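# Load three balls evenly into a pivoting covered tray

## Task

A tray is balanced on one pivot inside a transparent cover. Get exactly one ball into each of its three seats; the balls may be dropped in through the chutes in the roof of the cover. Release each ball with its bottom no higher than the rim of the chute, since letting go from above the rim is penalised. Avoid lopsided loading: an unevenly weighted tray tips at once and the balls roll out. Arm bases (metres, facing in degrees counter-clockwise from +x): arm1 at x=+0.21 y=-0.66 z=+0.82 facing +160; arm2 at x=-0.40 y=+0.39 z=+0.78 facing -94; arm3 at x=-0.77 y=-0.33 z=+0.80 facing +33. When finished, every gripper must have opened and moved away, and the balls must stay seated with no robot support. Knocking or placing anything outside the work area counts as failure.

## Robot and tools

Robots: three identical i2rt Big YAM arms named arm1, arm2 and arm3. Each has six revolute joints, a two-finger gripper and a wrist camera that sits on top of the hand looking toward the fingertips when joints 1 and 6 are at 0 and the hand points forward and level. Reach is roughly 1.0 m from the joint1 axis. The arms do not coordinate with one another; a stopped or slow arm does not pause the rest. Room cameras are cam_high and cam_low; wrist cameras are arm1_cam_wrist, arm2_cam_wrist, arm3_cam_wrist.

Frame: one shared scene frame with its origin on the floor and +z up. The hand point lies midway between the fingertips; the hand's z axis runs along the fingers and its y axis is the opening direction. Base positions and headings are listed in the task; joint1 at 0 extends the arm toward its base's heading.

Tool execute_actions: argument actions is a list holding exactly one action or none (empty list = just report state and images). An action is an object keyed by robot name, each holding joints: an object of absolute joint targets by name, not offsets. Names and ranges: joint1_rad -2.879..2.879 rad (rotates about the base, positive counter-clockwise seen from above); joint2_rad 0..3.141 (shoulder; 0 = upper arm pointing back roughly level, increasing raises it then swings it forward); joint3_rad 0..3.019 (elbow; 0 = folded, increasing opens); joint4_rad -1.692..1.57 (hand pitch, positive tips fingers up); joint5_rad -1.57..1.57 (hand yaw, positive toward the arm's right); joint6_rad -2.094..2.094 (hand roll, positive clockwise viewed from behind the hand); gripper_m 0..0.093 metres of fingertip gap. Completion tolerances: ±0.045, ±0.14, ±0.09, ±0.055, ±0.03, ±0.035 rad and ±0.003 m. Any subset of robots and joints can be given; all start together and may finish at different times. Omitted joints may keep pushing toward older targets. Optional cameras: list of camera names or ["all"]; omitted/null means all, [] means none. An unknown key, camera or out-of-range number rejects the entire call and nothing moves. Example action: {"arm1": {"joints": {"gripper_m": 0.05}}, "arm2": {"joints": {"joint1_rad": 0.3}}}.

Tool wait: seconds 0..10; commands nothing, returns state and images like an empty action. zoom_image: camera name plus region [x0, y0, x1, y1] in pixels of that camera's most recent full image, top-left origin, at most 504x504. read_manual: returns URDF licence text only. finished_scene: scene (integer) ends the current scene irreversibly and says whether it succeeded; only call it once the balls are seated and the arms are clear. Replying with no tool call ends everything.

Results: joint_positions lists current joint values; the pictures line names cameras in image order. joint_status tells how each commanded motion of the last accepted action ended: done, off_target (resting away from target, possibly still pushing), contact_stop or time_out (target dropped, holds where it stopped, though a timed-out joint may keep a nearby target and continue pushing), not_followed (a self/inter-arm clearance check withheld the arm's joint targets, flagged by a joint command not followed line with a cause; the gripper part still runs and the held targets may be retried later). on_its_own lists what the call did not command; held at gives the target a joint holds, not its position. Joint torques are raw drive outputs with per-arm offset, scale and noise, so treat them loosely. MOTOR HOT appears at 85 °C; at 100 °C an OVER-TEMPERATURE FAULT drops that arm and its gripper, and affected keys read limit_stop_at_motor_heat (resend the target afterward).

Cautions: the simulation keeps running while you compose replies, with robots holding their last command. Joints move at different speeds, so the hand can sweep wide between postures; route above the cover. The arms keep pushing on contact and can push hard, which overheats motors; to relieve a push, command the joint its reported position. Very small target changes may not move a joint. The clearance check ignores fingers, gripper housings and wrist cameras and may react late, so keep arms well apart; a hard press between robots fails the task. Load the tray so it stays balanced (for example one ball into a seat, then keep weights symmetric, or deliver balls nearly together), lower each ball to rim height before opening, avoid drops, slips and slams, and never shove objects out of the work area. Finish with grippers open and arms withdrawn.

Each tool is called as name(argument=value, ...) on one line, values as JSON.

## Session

execute_actions(actions=[])

Scene clock: 0.00 s.
Joint torques (N m, as the arm reports them, + toward a larger angle): no reading
arm1.joint_positions: joint1_rad=+0.432 joint2_rad=+0.622 joint3_rad=+1.326 joint4_rad=-1.323 joint5_rad=-0.086 joint6_rad=+0.068 gripper_m=+0.094
arm1.joint_status: not commanded
arm1.hand: x=-0.0326 y=-0.7038 z=+1.3263 quat_wxyz=(+0.067, +0.888, +0.033, -0.454) (m; scene frame)
arm2.joint_positions: joint1_rad=+0.739 joint2_rad=+0.426 joint3_rad=+1.692 joint4_rad=-1.388 joint5_rad=+0.120 joint6_rad=+0.111 gripper_m=+0.094
arm2.joint_status: not commanded
arm2.hand: x=-0.3805 y=+0.3260 z=+1.4683 quat_wxyz=(-0.595, -0.396, -0.635, +0.296) (m; scene frame)
arm3.joint_positions: joint1_rad=+0.796 joint2_rad=+0.486 joint3_rad=+1.675 joint4_rad=-1.406 joint5_rad=-0.017 joint6_rad=-0.561 gripper_m=+0.094
arm3.joint_status: not commanded
arm3.hand: x=-0.7465 y=-0.2314 z=+1.4691 quat_wxyz=(-0.570, +0.644, -0.442, -0.253) (m; scene frame)
pictures: arm1_cam_wrist, arm2_cam_wrist, arm3_cam_wrist, cam_high, cam_low
Images, in order (width x height): arm1_cam_wrist 672x504, arm2_cam_wrist 672x504, arm3_cam_wrist 672x504, cam_high 672x504, cam_low 672x504.

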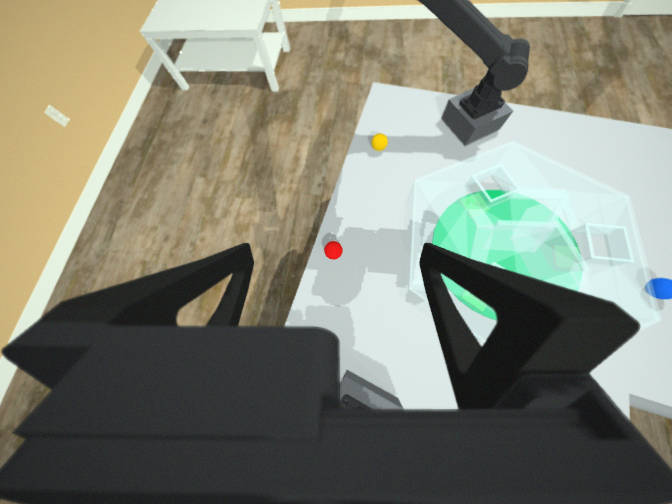

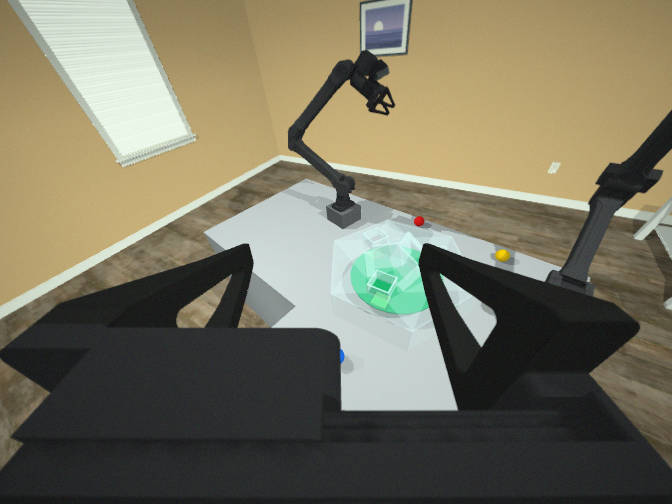

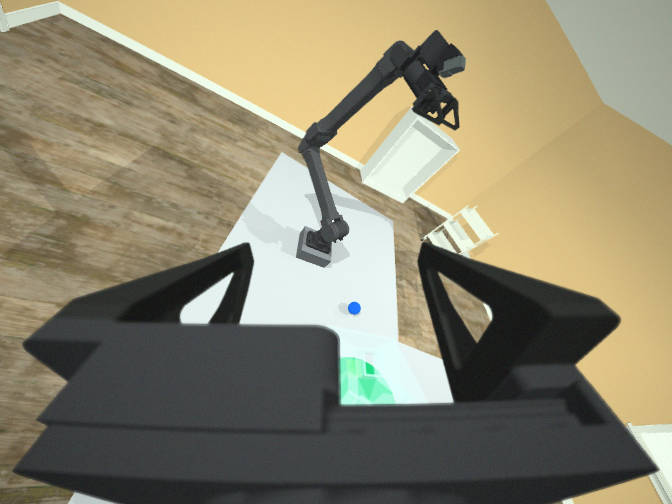

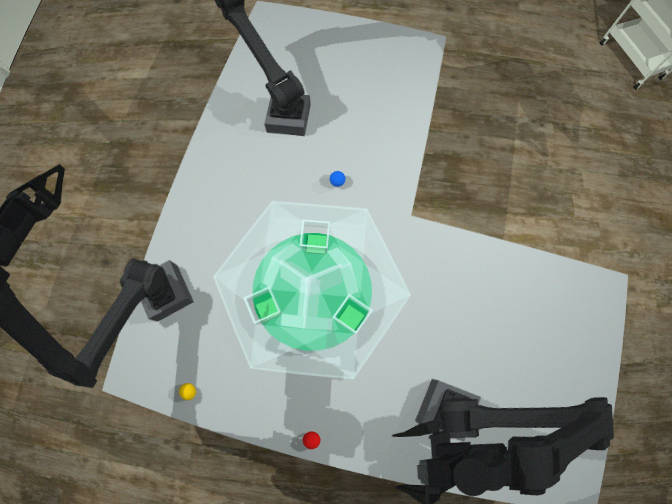

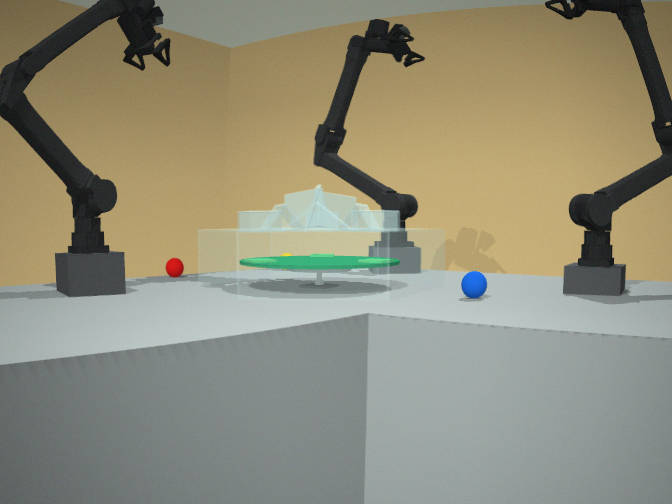

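execute_actions(actions=[{"arm1":{"joints":{"joint1_rad":0.608,"joint2_rad":1.69,"joint3_rad":1.085,"joint4_rad":-0.94,"joint5_rad":0,"joint6_rad":0}},"arm2":{"joints":{"joint1_rad":0.705,"joint2_rad":1.353,"joint3_rad":0.795,"joint4_rad":-0.99,"joint5_rad":0,"joint6_rad":-0.6}},"arm3":{"joints":{"joint1_rad":-1.70,"joint2_rad":1.295,"joint3_rad":1.14,"joint4_rad":-1.39,"joint5_rad":0,"joint6_rad":0}}}])

Scene clock: 7.73 s.
Joint torques (N m, as the arm reports them, + toward a larger angle): arm1=[ -0.16 -11.77   7.06   0.66  -0.01  -0.15] | arm2=[-1.02 -7.66  8.09  0.56 -0.11 -0.07] | arm3=[ 0.47 -9.83  9.78  0.03  0.16  0.11]
arm1.joint_positions: joint1_rad=+0.600 joint2_rad=+1.697 joint3_rad=+1.088 joint4_rad=-0.951 joint5_rad=-0.002 joint6_rad=+0.017 gripper_m=+0.094
arm1.joint_status: all done
arm1.hand: x=-0.2296 y=-0.7753 z=+0.8480 quat_wxyz=(-0.007, +0.993, +0.120, -0.006) (m; scene frame)
arm2.joint_positions: joint1_rad=+0.714 joint2_rad=+1.348 joint3_rad=+0.794 joint4_rad=-0.992 joint5_rad=+0.003 joint6_rad=-0.584 gripper_m=+0.094
arm2.joint_status: all done
arm2.hand: x=-0.2011 y=+0.1183 z=+0.8541 quat_wxyz=(-0.009, -0.169, -0.986, +0.011) (m; scene frame)
arm3.joint_positions: joint1_rad=-1.700 joint2_rad=+1.316 joint3_rad=+1.107 joint4_rad=-1.388 joint5_rad=-0.002 joint6_rad=-0.007 gripper_m=+0.094
arm3.joint_status: all done
arm3.hand: x=-0.6134 y=-0.6580 z=+0.9905 quat_wxyz=(+0.012, -0.531, -0.847, -0.004) (m; scene frame)
pictures: arm1_cam_wrist, arm2_cam_wrist, arm3_cam_wrist, cam_high, cam_low
Images, in order (width x height): arm1_cam_wrist 672x504, arm2_cam_wrist 672x504, arm3_cam_wrist 672x504, cam_high 672x504, cam_low 672x504.

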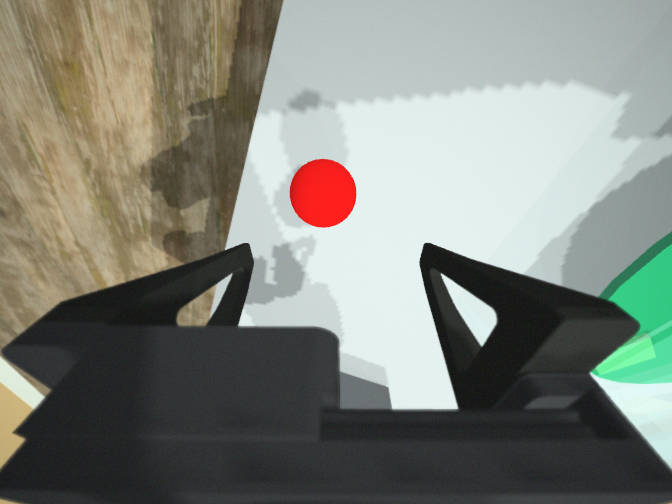

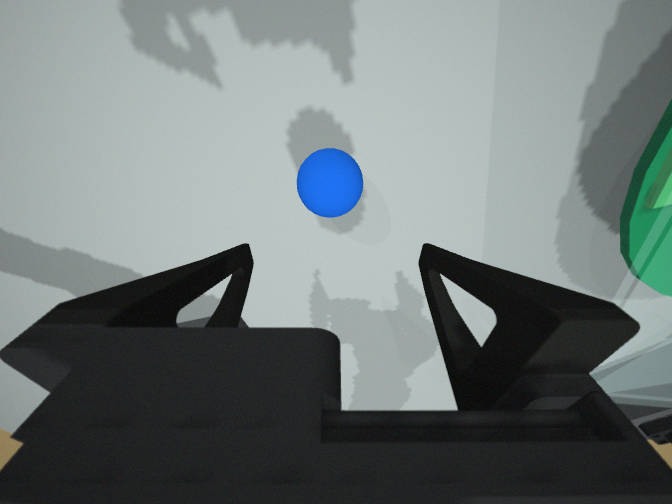

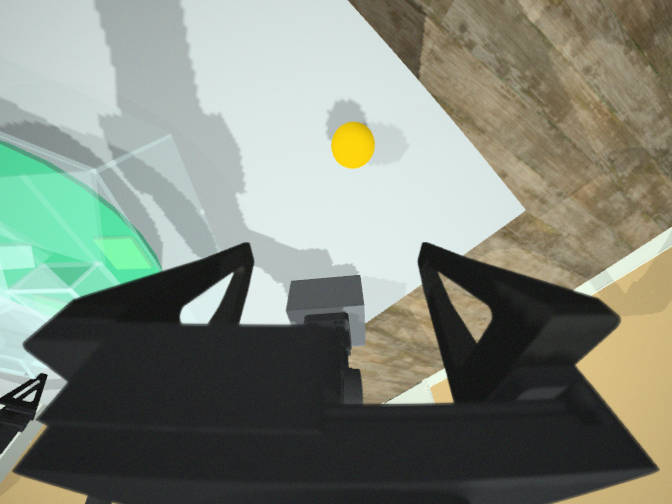

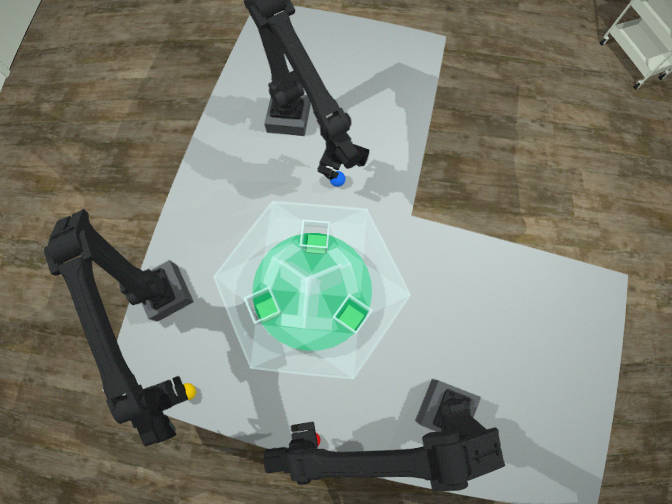

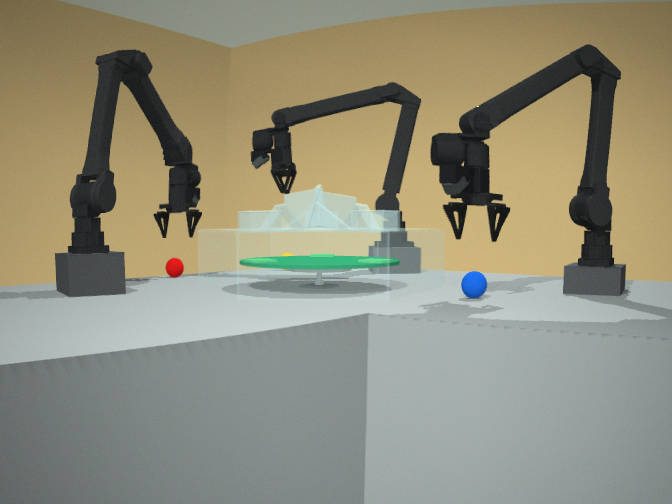

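execute_actions(actions=[{"arm1":{"joints":{"joint1_rad":0.632,"joint2_rad":1.876,"joint3_rad":1.015,"joint4_rad":-0.69}},"arm2":{"joints":{"joint1_rad":0.74,"joint2_rad":1.578,"joint3_rad":0.695,"joint4_rad":-0.67}},"arm3":{"joints":{"joint1_rad":-1.76,"joint2_rad":1.658,"joint3_rad":0.757,"joint4_rad":-0.64}}}], cameras=["arm1_cam_wrist","arm2_cam_wrist","arm3_cam_wrist"])

Scene clock: 10.97 s.
Joint torques (N m, as the arm reports them, + toward a larger angle): arm1=[ -0.12 -12.38   5.81   0.64  -0.02  -0.15] | arm2=[  0.24 -10.38   6.33   0.93  -0.1   -0.08] | arm3=[  0.43 -11.04   6.05   0.58   0.17   0.09]
arm1.joint_positions: joint1_rad=+0.623 joint2_rad=+1.886 joint3_rad=+1.013 joint4_rad=-0.702 joint5_rad=-0.002 joint6_rad=+0.017 gripper_m=+0.094
arm1.joint_status: all done
arm1.hand: x=-0.2227 y=-0.7825 z=+0.7455 quat_wxyz=(-0.008, +0.991, +0.132, +0.001) (m; scene frame)
arm2.joint_positions: joint1_rad=+0.731 joint2_rad=+1.585 joint3_rad=+0.690 joint4_rad=-0.682 joint5_rad=+0.003 joint6_rad=-0.585 gripper_m=+0.094
arm2.joint_status: all done
arm2.hand: x=-0.1979 y=+0.1237 z=+0.7503 quat_wxyz=(+0.002, -0.160, -0.987, +0.000) (m; scene frame)
arm3.joint_positions: joint1_rad=-1.758 joint2_rad=+1.676 joint3_rad=+0.732 joint4_rad=-0.654 joint5_rad=-0.002 joint6_rad=-0.007 gripper_m=+0.094
arm3.joint_status: all done
arm3.hand: x=-0.6389 y=-0.6562 z=+0.7466 quat_wxyz=(+0.012, -0.556, -0.831, -0.004) (m; scene frame)
pictures: arm1_cam_wrist, arm2_cam_wrist, arm3_cam_wrist
Images, in order (width x height): arm1_cam_wrist 672x504, arm2_cam_wrist 672x504, arm3_cam_wrist 672x504.

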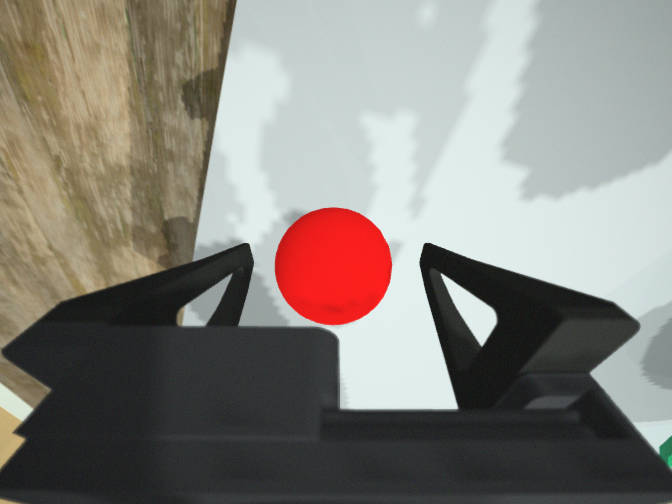

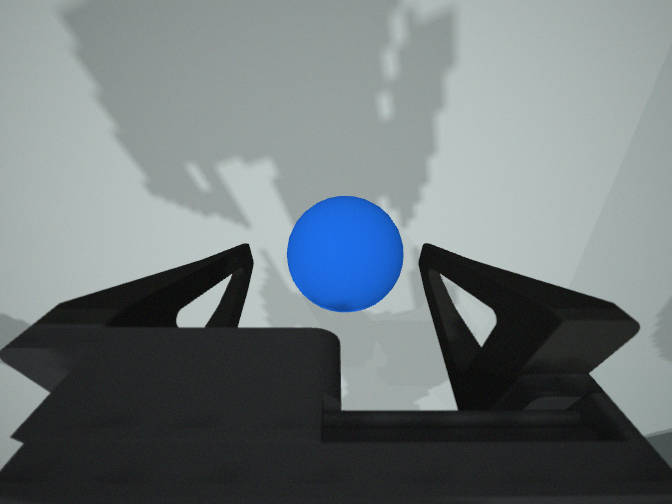

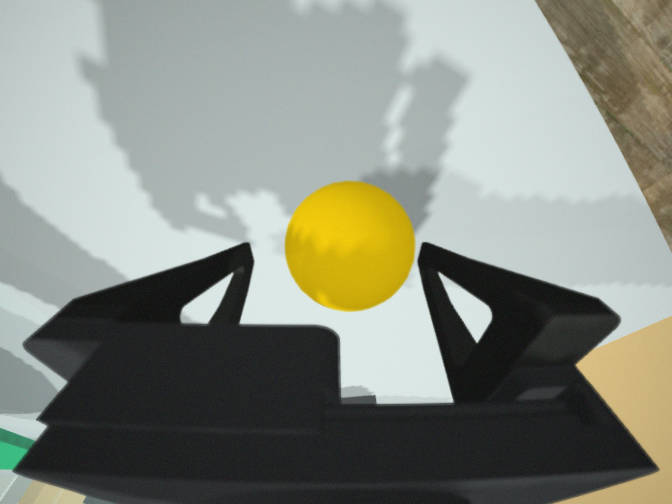

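execute_actions(actions=[{"arm1":{"joints":{"gripper_m":0.045}},"arm2":{"joints":{"gripper_m":0.045}},"arm3":{"joints":{"gripper_m":0.045,"joint4_rad":-0.6}}}], cameras=[])

execute_actions(actions=[{"arm1":{"joints":{"joint2_rad":1.505,"joint3_rad":1.33,"joint4_rad":-1.34,"joint6_rad":-0.12}},"arm2":{"joints":{"joint2_rad":1.3,"joint3_rad":1.15,"joint4_rad":-1.42}},"arm3":{"joints":{"joint2_rad":1.385,"joint3_rad":1.225,"joint4_rad":-1.385,"joint6_rad":-0.585}}}], cameras=[])

execute_actions(actions=[{"arm1":{"joints":{"joint1_rad":-0.35}},"arm2":{"joints":{"joint1_rad":0.347,"joint2_rad":1.765,"joint3_rad":1.745,"joint4_rad":-1.5,"joint6_rad":0.355}},"arm3":{"joints":{"joint1_rad":-0.672}}}])

Scene clock: 15.83 s.
Joint torques (N m, as the arm reports them, + toward a larger angle): arm1=[ -0.24 -12.59   5.82   0.66  -0.04  -0.14] | arm2=[  0.37 -10.1    6.3    0.88  -0.06  -0.08] | arm3=[ -0.22 -10.72   5.81   0.86   0.15   0.1 ]
arm1.joint_positions: joint1_rad=+0.623 joint2_rad=+1.886 joint3_rad=+1.013 joint4_rad=-0.701 joint5_rad=-0.001 joint6_rad=+0.016 gripper_m=+0.055
arm1.joint_status: gripper_m off_target (ended at +0.055, target +0.045)
arm1.hand: x=-0.2228 y=-0.7824 z=+0.7455 quat_wxyz=(-0.008, +0.991, +0.132, +0.001) (m; scene frame)
arm2.joint_positions: joint1_rad=+0.731 joint2_rad=+1.585 joint3_rad=+0.690 joint4_rad=-0.680 joint5_rad=+0.002 joint6_rad=-0.585 gripper_m=+0.056
arm2.joint_status: gripper_m off_target (ended at +0.056, target +0.045)
arm2.hand: x=-0.1974 y=+0.1234 z=+0.7504 quat_wxyz=(+0.001, -0.160, -0.987, +0.001) (m; scene frame)
arm3.joint_positions: joint1_rad=-1.758 joint2_rad=+1.676 joint3_rad=+0.732 joint4_rad=-0.615 joint5_rad=-0.001 joint6_rad=-0.007 gripper_m=+0.055
arm3.joint_status: gripper_m off_target (ended at +0.055, target +0.045); the others done
arm3.hand: x=-0.6354 y=-0.6652 z=+0.7466 quat_wxyz=(-0.004, -0.556, -0.831, +0.007) (m; scene frame)
pictures: none
No camera images: the call's "cameras" was empty. Leave "cameras" out to get every camera's image.

Scene clock: 17.43 s.
Joint torques (N m, as the arm reports them, + toward a larger angle): arm1=[ -0.08 -11.69   9.75  -0.14  -0.04  -0.15] | arm2=[ 0.23 -9.   11.46 -0.13 -0.05 -0.08] | arm3=[-0.02 -9.93  9.31 -0.13  0.11 -0.01]
arm1.joint_positions: joint1_rad=+0.623 joint2_rad=+1.524 joint3_rad=+1.316 joint4_rad=-1.330 joint5_rad=-0.001 joint6_rad=-0.103 gripper_m=+0.055
arm1.joint_status: all done
arm1.hand: x=-0.2270 y=-0.7881 z=+1.0017 quat_wxyz=(-0.006, +0.981, +0.191, -0.016) (m; scene frame)
arm2.joint_positions: joint1_rad=+0.731 joint2_rad=+1.302 joint3_rad=+1.124 joint4_rad=-1.409 joint5_rad=+0.002 joint6_rad=-0.585 gripper_m=+0.056
arm2.joint_status: all done
arm2.hand: x=-0.1820 y=+0.1042 z=+0.9862 quat_wxyz=(+0.006, -0.160, -0.987, -0.004) (m; scene frame)
arm3.joint_positions: joint1_rad=-1.758 joint2_rad=+1.391 joint3_rad=+1.196 joint4_rad=-1.372 joint5_rad=-0.001 joint6_rad=-0.577 gripper_m=+0.055
arm3.joint_status: all done
arm3.hand: x=-0.6187 y=-0.7011 z=+0.9973 quat_wxyz=(+0.001, -0.300, -0.954, +0.004) (m; scene frame)
pictures: none
No camera images: the call's "cameras" was empty. Leave "cameras" out to get every camera's image.

Scene clock: 19.57 s.
Joint torques (N m, as the arm reports them, + toward a larger angle): arm1=[ -0.64 -11.6    9.84  -0.1   -0.15  -0.13] | arm2=[  0.13 -18.69  13.61   0.09   0.03   0.3 ] | arm3=[-0.07 -9.95 10.3  -0.43  0.05  0.  ]
arm1.joint_positions: joint1_rad=-0.350 joint2_rad=+1.524 joint3_rad=+1.316 joint4_rad=-1.330 joint5_rad=+0.001 joint6_rad=-0.105 gripper_m=+0.055
arm1.joint_status: all done
arm1.hand: x=-0.1400 y=-0.3723 z=+1.0083 quat_wxyz=(-0.015, +0.957, -0.289, -0.019) (m; scene frame)
arm2.joint_positions: joint1_rad=+0.341 joint2_rad=+1.777 joint3_rad=+1.695 joint4_rad=-1.493 joint5_rad=+0.002 joint6_rad=+0.339 gripper_m=+0.056
arm2.joint_status: all done
arm2.hand: x=-0.2555 y=-0.1385 z=+0.9970 quat_wxyz=(+0.001, -0.730, -0.684, +0.000) (m; scene frame)
arm3.joint_positions: joint1_rad=-0.664 joint2_rad=+1.392 joint3_rad=+1.182 joint4_rad=-1.372 joint5_rad=+0.000 joint6_rad=-0.578 gripper_m=+0.055
arm3.joint_status: all done
arm3.hand: x=-0.3768 y=-0.3697 z=+0.9885 quat_wxyz=(+0.009, +0.241, -0.970, +0.000) (m; scene frame)
pictures: arm1_cam_wrist, arm2_cam_wrist, arm3_cam_wrist, cam_high, cam_low
joint command not followed: on one or more control steps a check withheld the commanded joint targets of the arm3 arm, and it was not sent them on those steps.
cause: the commanded joint targets would bring a part of the robot too close to another arm (this arm's wrist (the part past joint 4) and the other arm's wrist (the part past joint 4)); next, command targets that bring no part of the robot closer to that arm.
Images, in order (width x height): arm1_cam_wrist 672x504, arm2_cam_wrist 672x504, arm3_cam_wrist 672x504, cam_high 672x504, cam_low 672x504.

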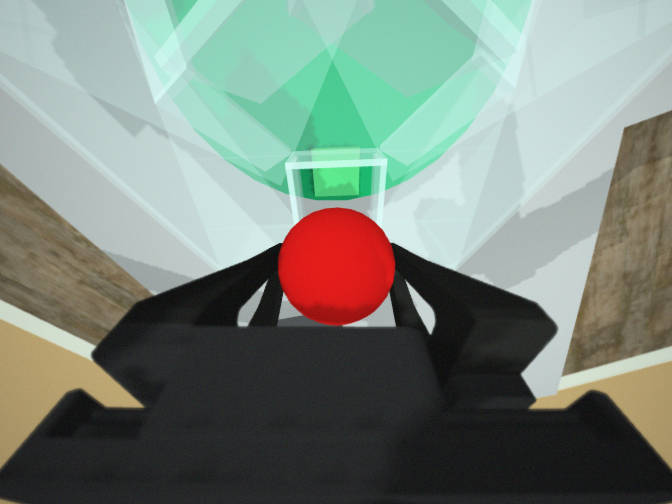

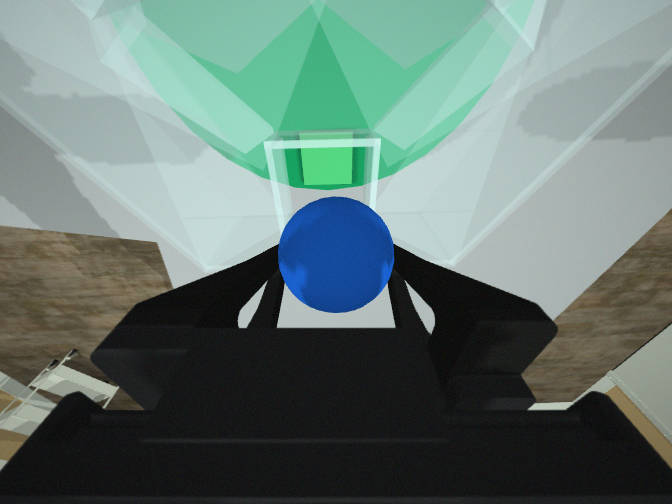

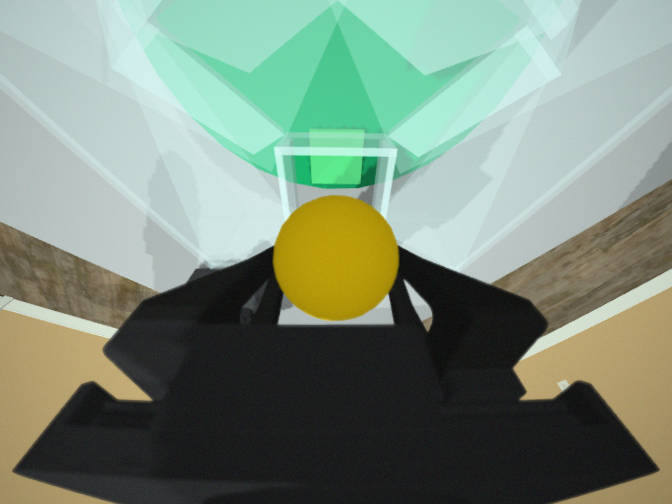

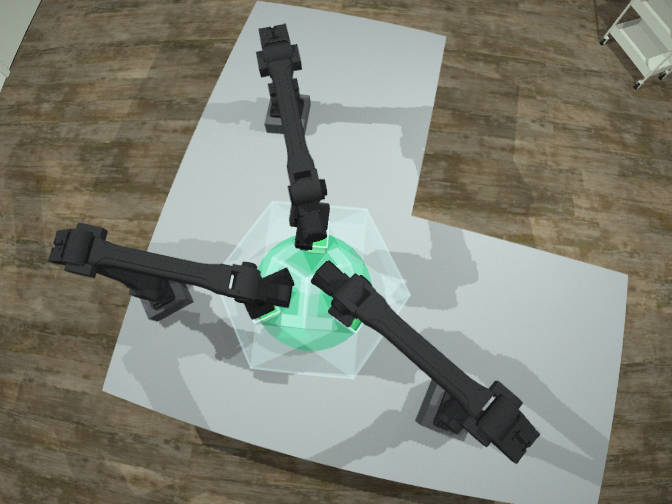

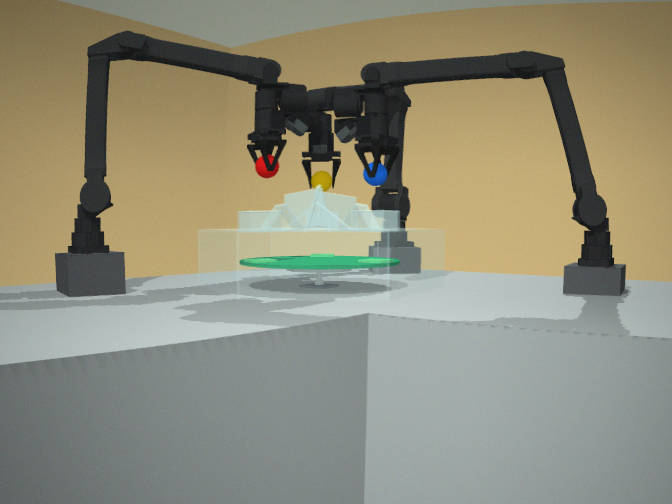

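execute_actions(actions=[{"arm1":{"joints":{"joint2_rad":1.572,"joint3_rad":1.13,"joint4_rad":-1.125}},"arm2":{"joints":{"joint1_rad":0.372,"joint2_rad":1.793,"joint3_rad":1.52,"joint4_rad":-1.265}},"arm3":{"joints":{"joint1_rad":-0.684,"joint2_rad":1.415,"joint3_rad":1.022,"joint4_rad":-1.14}}}], cameras=["arm1_cam_wrist","arm2_cam_wrist","arm3_cam_wrist","cam_low"])

zoom_image(camera="cam_low", region=[220, 150, 420, 250])

Scene clock: 23.83 s.
Joint torques (N m, as the arm reports them, + toward a larger angle): arm1=[ -0.66 -11.6    8.54   0.6   -0.18  -0.13] | arm2=[  0.18 -18.98  10.07   0.92   0.03   0.28] | arm3=[-0.07 -9.88  8.08  0.72 -0.02  0.03]
arm1.joint_positions: joint1_rad=-0.351 joint2_rad=+1.591 joint3_rad=+1.122 joint4_rad=-1.136 joint5_rad=+0.002 joint6_rad=-0.105 gripper_m=+0.055
arm1.joint_status: all done
arm1.hand: x=-0.1215 y=-0.3858 z=+0.9098 quat_wxyz=(-0.002, +0.957, -0.289, +0.013) (m; scene frame)
arm2.joint_positions: joint1_rad=+0.367 joint2_rad=+1.808 joint3_rad=+1.508 joint4_rad=-1.277 joint5_rad=+0.002 joint6_rad=+0.340 gripper_m=+0.056
arm2.joint_status: all done
arm2.hand: x=-0.2434 y=-0.1296 z=+0.9107 quat_wxyz=(+0.002, -0.721, -0.693, +0.000) (m; scene frame)
arm3.joint_positions: joint1_rad=-0.678 joint2_rad=+1.429 joint3_rad=+1.001 joint4_rad=-1.154 joint5_rad=+0.003 joint6_rad=-0.579 gripper_m=+0.055
arm3.joint_status: all done
arm3.hand: x=-0.3896 y=-0.3750 z=+0.9092 quat_wxyz=(+0.009, +0.234, -0.972, +0.002) (m; scene frame)
pictures: arm1_cam_wrist, arm2_cam_wrist, arm3_cam_wrist, cam_low
Images, in order (width x height): arm1_cam_wrist 672x504, arm2_cam_wrist 672x504, arm3_cam_wrist 672x504, cam_low 672x504.

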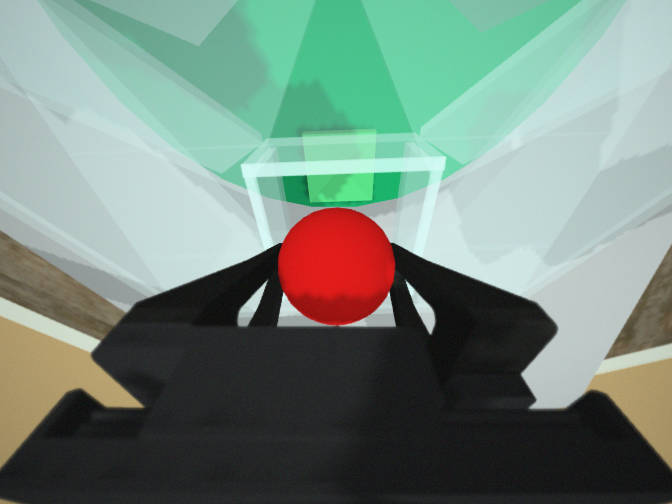

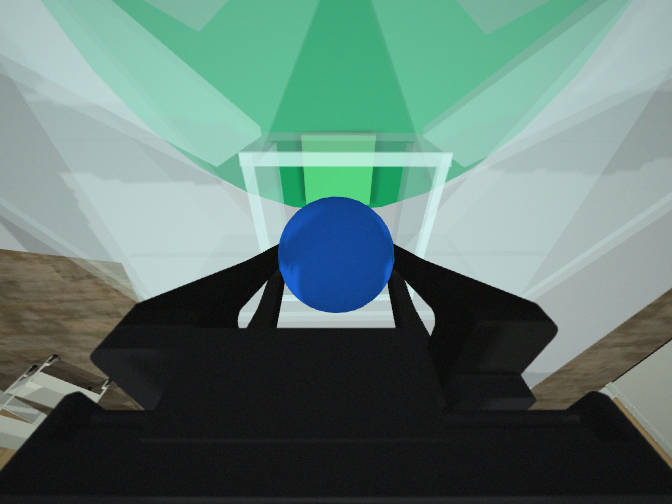

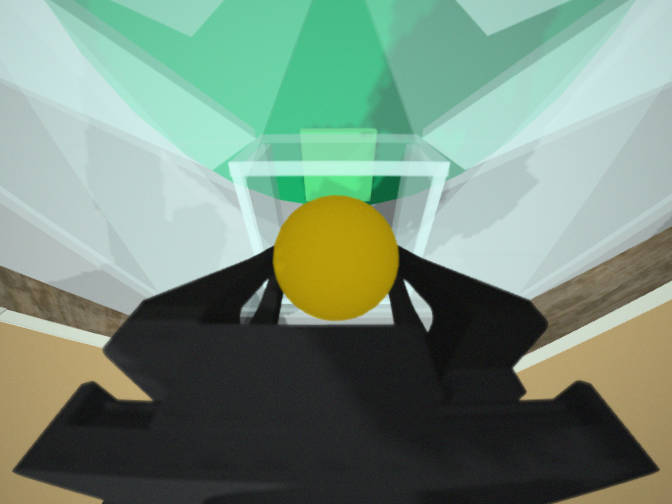

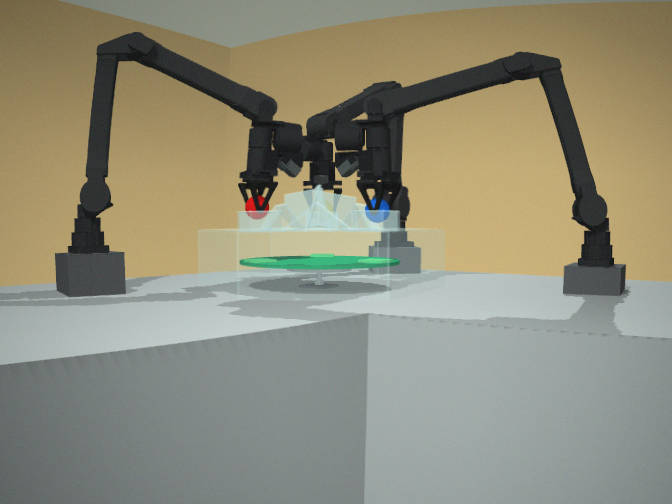

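Region (220, 150, 420, 250) of cam_low's 672x504 image, scaled by 2.520, with more detail than that image has.

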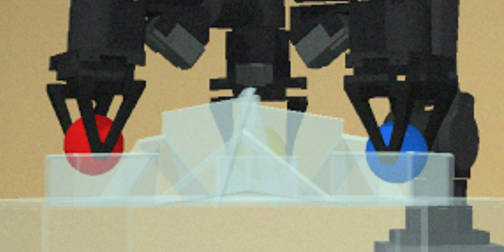

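execute_actions(actions=[{"arm1":{"joints":{"joint4_rad":-1.085}},"arm2":{"joints":{"joint4_rad":-1.24}},"arm3":{"joints":{"joint4_rad":-1.115}}}], cameras=[])

execute_actions(actions=[{"arm1":{"joints":{"gripper_m":0.064}},"arm2":{"joints":{"gripper_m":0.064}},"arm3":{"joints":{"gripper_m":0.064}}}], cameras=["cam_low"])

execute_actions(actions=[{"arm1":{"joints":{"joint2_rad":1.2,"joint3_rad":1.12}},"arm2":{"joints":{"joint2_rad":1.3,"joint3_rad":1.3}},"arm3":{"joints":{"joint2_rad":1.05,"joint3_rad":1.0}}}], cameras=["cam_low","cam_high"])

Scene clock: 25.80 s.
Joint torques (N m, as the arm reports them, + toward a larger angle): arm1=[ -0.63 -11.71   8.58   0.71  -0.17  -0.14] | arm2=[ -0.22 -18.83  10.     1.36  -0.14   0.29] | arm3=[  0.37 -10.73   8.19   0.72  -0.08  -0.05]
arm1.joint_positions: joint1_rad=-0.351 joint2_rad=+1.591 joint3_rad=+1.122 joint4_rad=-1.097 joint5_rad=+0.002 joint6_rad=-0.105 gripper_m=+0.055
arm1.joint_status: all done
arm1.hand: x=-0.1289 y=-0.3797 z=+0.9097 quat_wxyz=(-0.009, +0.957, -0.289, -0.005) (m; scene frame)
arm2.joint_positions: joint1_rad=+0.367 joint2_rad=+1.808 joint3_rad=+1.508 joint4_rad=-1.262 joint5_rad=+0.006 joint6_rad=+0.340 gripper_m=+0.056
arm2.joint_status: all done
arm2.hand: x=-0.2429 y=-0.1334 z=+0.9107 quat_wxyz=(-0.004, -0.721, -0.693, +0.005) (m; scene frame)
arm3.joint_positions: joint1_rad=-0.678 joint2_rad=+1.429 joint3_rad=+1.001 joint4_rad=-1.129 joint5_rad=+0.003 joint6_rad=-0.579 gripper_m=+0.055
arm3.joint_status: all done
arm3.hand: x=-0.3837 y=-0.3756 z=+0.9092 quat_wxyz=(-0.002, +0.235, -0.972, +0.006) (m; scene frame)
pictures: none
No camera images: the call's "cameras" was empty. Leave "cameras" out to get every camera's image.

Scene clock: 26.43 s.
Joint torques (N m, as the arm reports them, + toward a larger angle): arm1=[ -0.49 -11.2    8.65   0.68  -0.37  -0.12] | arm2=[  0.38 -18.55  10.07   1.29  -0.36   0.29] | arm3=[ -0.71 -10.34   8.24   0.67   0.29   0.03]
arm1.joint_positions: joint1_rad=-0.352 joint2_rad=+1.584 joint3_rad=+1.122 joint4_rad=-1.096 joint5_rad=+0.007 joint6_rad=-0.105 gripper_m=+0.064
arm1.joint_status: all done
arm1.hand: x=-0.1283 y=-0.3782 z=+0.9130 quat_wxyz=(-0.013, +0.957, -0.290, -0.008) (m; scene frame)
arm2.joint_positions: joint1_rad=+0.362 joint2_rad=+1.803 joint3_rad=+1.508 joint4_rad=-1.259 joint5_rad=+0.012 joint6_rad=+0.340 gripper_m=+0.064
arm2.joint_status: all done
arm2.hand: x=-0.2464 y=-0.1352 z=+0.9131 quat_wxyz=(-0.006, -0.723, -0.691, +0.010) (m; scene frame)
arm3.joint_positions: joint1_rad=-0.677 joint2_rad=+1.429 joint3_rad=+1.001 joint4_rad=-1.129 joint5_rad=-0.006 joint6_rad=-0.579 gripper_m=+0.063
arm3.joint_status: all done
arm3.hand: x=-0.3835 y=-0.3737 z=+0.9093 quat_wxyz=(-0.004, +0.235, -0.972, +0.001) (m; scene frame)
pictures: cam_low
Images, in order (width x height): cam_low 672x504.

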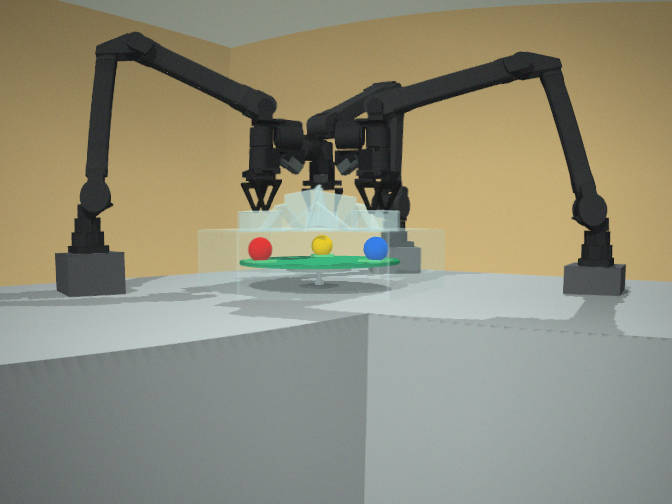

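Scene clock: 27.87 s.
Joint torques (N m, as the arm reports them, + toward a larger angle): arm1=[-0.46 -6.62  9.41  1.31 -0.17 -0.13] | arm2=[ 0.07 -9.48 10.15  1.11  0.19  0.27] | arm3=[ 0.12 -4.81  9.41  0.75  0.2   0.04]
arm1.joint_positions: joint1_rad=-0.352 joint2_rad=+1.200 joint3_rad=+1.122 joint4_rad=-1.096 joint5_rad=+0.002 joint6_rad=-0.105 gripper_m=+0.064
arm1.joint_status: all done
arm1.hand: x=-0.1161 y=-0.3918 z=+1.0721 quat_wxyz=(-0.085, +0.937, -0.283, -0.185) (m; scene frame)
arm2.joint_positions: joint1_rad=+0.367 joint2_rad=+1.298 joint3_rad=+1.298 joint4_rad=-1.243 joint5_rad=-0.002 joint6_rad=+0.340 gripper_m=+0.064
arm2.joint_status: all done
arm2.hand: x=-0.2705 y=-0.0391 z=+1.0671 quat_wxyz=(-0.148, -0.711, -0.684, +0.073) (m; scene frame)
arm3.joint_positions: joint1_rad=-0.677 joint2_rad=+1.047 joint3_rad=+0.980 joint4_rad=-1.113 joint5_rad=-0.004 joint6_rad=-0.580 gripper_m=+0.064
arm3.joint_status: all done
arm3.hand: x=-0.4030 y=-0.3713 z=+1.0380 quat_wxyz=(-0.180, +0.232, -0.954, +0.065) (m; scene frame)
pictures: cam_high, cam_low
Images, in order (width x height): cam_high 672x504, cam_low 672x504.

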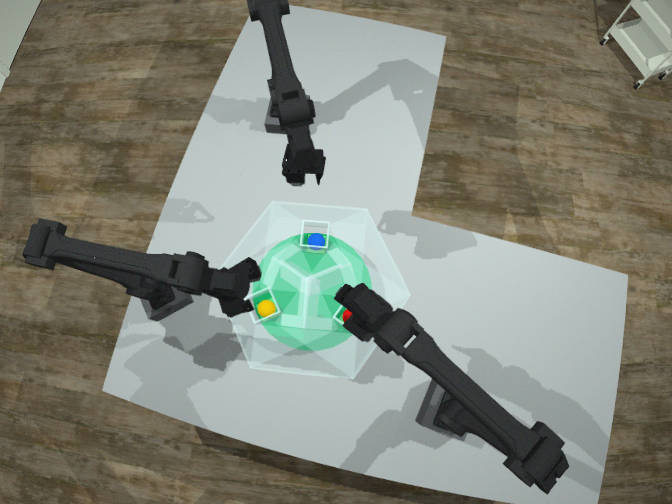

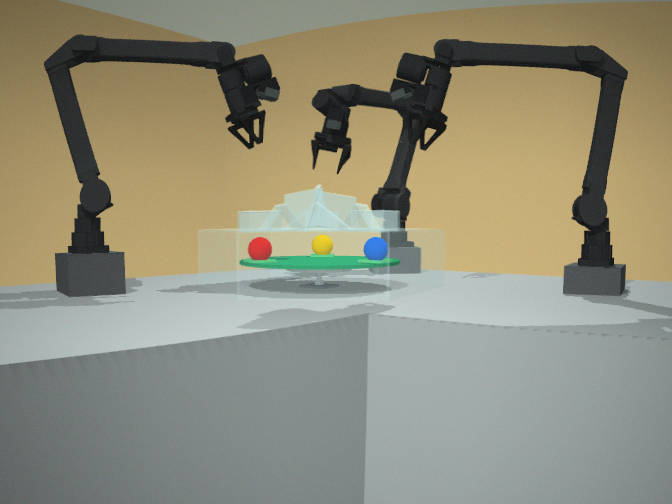

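execute_actions(actions=[{"arm1":{"joints":{"joint2_rad":0.95,"joint4_rad":-1.5}},"arm2":{"joints":{"joint4_rad":-1.6}},"arm3":{"joints":{"joint2_rad":0.9,"joint4_rad":-1.5}}}], cameras=[])

finished_scene(scene=2)

Scene clock: 29.77 s.
Joint torques (N m, as the arm reports them, + toward a larger angle): arm1=[-0.45 -3.17  8.92  0.25 -0.18 -0.13] | arm2=[ 0.15 -8.69  9.58 -0.11  0.19  0.28] | arm3=[ 0.37 -2.21  9.19  0.01  0.21  0.03]
arm1.joint_positions: joint1_rad=-0.352 joint2_rad=+0.951 joint3_rad=+1.122 joint4_rad=-1.489 joint5_rad=+0.002 joint6_rad=-0.105 gripper_m=+0.064
arm1.joint_status: all done
arm1.hand: x=-0.0171 y=-0.4748 z=+1.1240 quat_wxyz=(-0.058, +0.949, -0.287, -0.120) (m; scene frame)
arm2.joint_positions: joint1_rad=+0.367 joint2_rad=+1.298 joint3_rad=+1.298 joint4_rad=-1.589 joint5_rad=-0.002 joint6_rad=+0.340 gripper_m=+0.064
arm2.joint_status: all done
arm2.hand: x=-0.2953 y=+0.0409 z=+1.0538 quat_wxyz=(+0.006, -0.721, -0.693, -0.005) (m; scene frame)
arm3.joint_positions: joint1_rad=-0.677 joint2_rad=+0.892 joint3_rad=+0.980 joint4_rad=-1.488 joint5_rad=-0.004 joint6_rad=-0.580 gripper_m=+0.064
arm3.joint_status: all done
arm3.hand: x=-0.5090 y=-0.3601 z=+1.0585 quat_wxyz=(-0.077, +0.235, -0.968, +0.029) (m; scene frame)
pictures: none
No camera images: the call's "cameras" was empty. Leave "cameras" out to get every camera's image.

The scene is finished: the task was done.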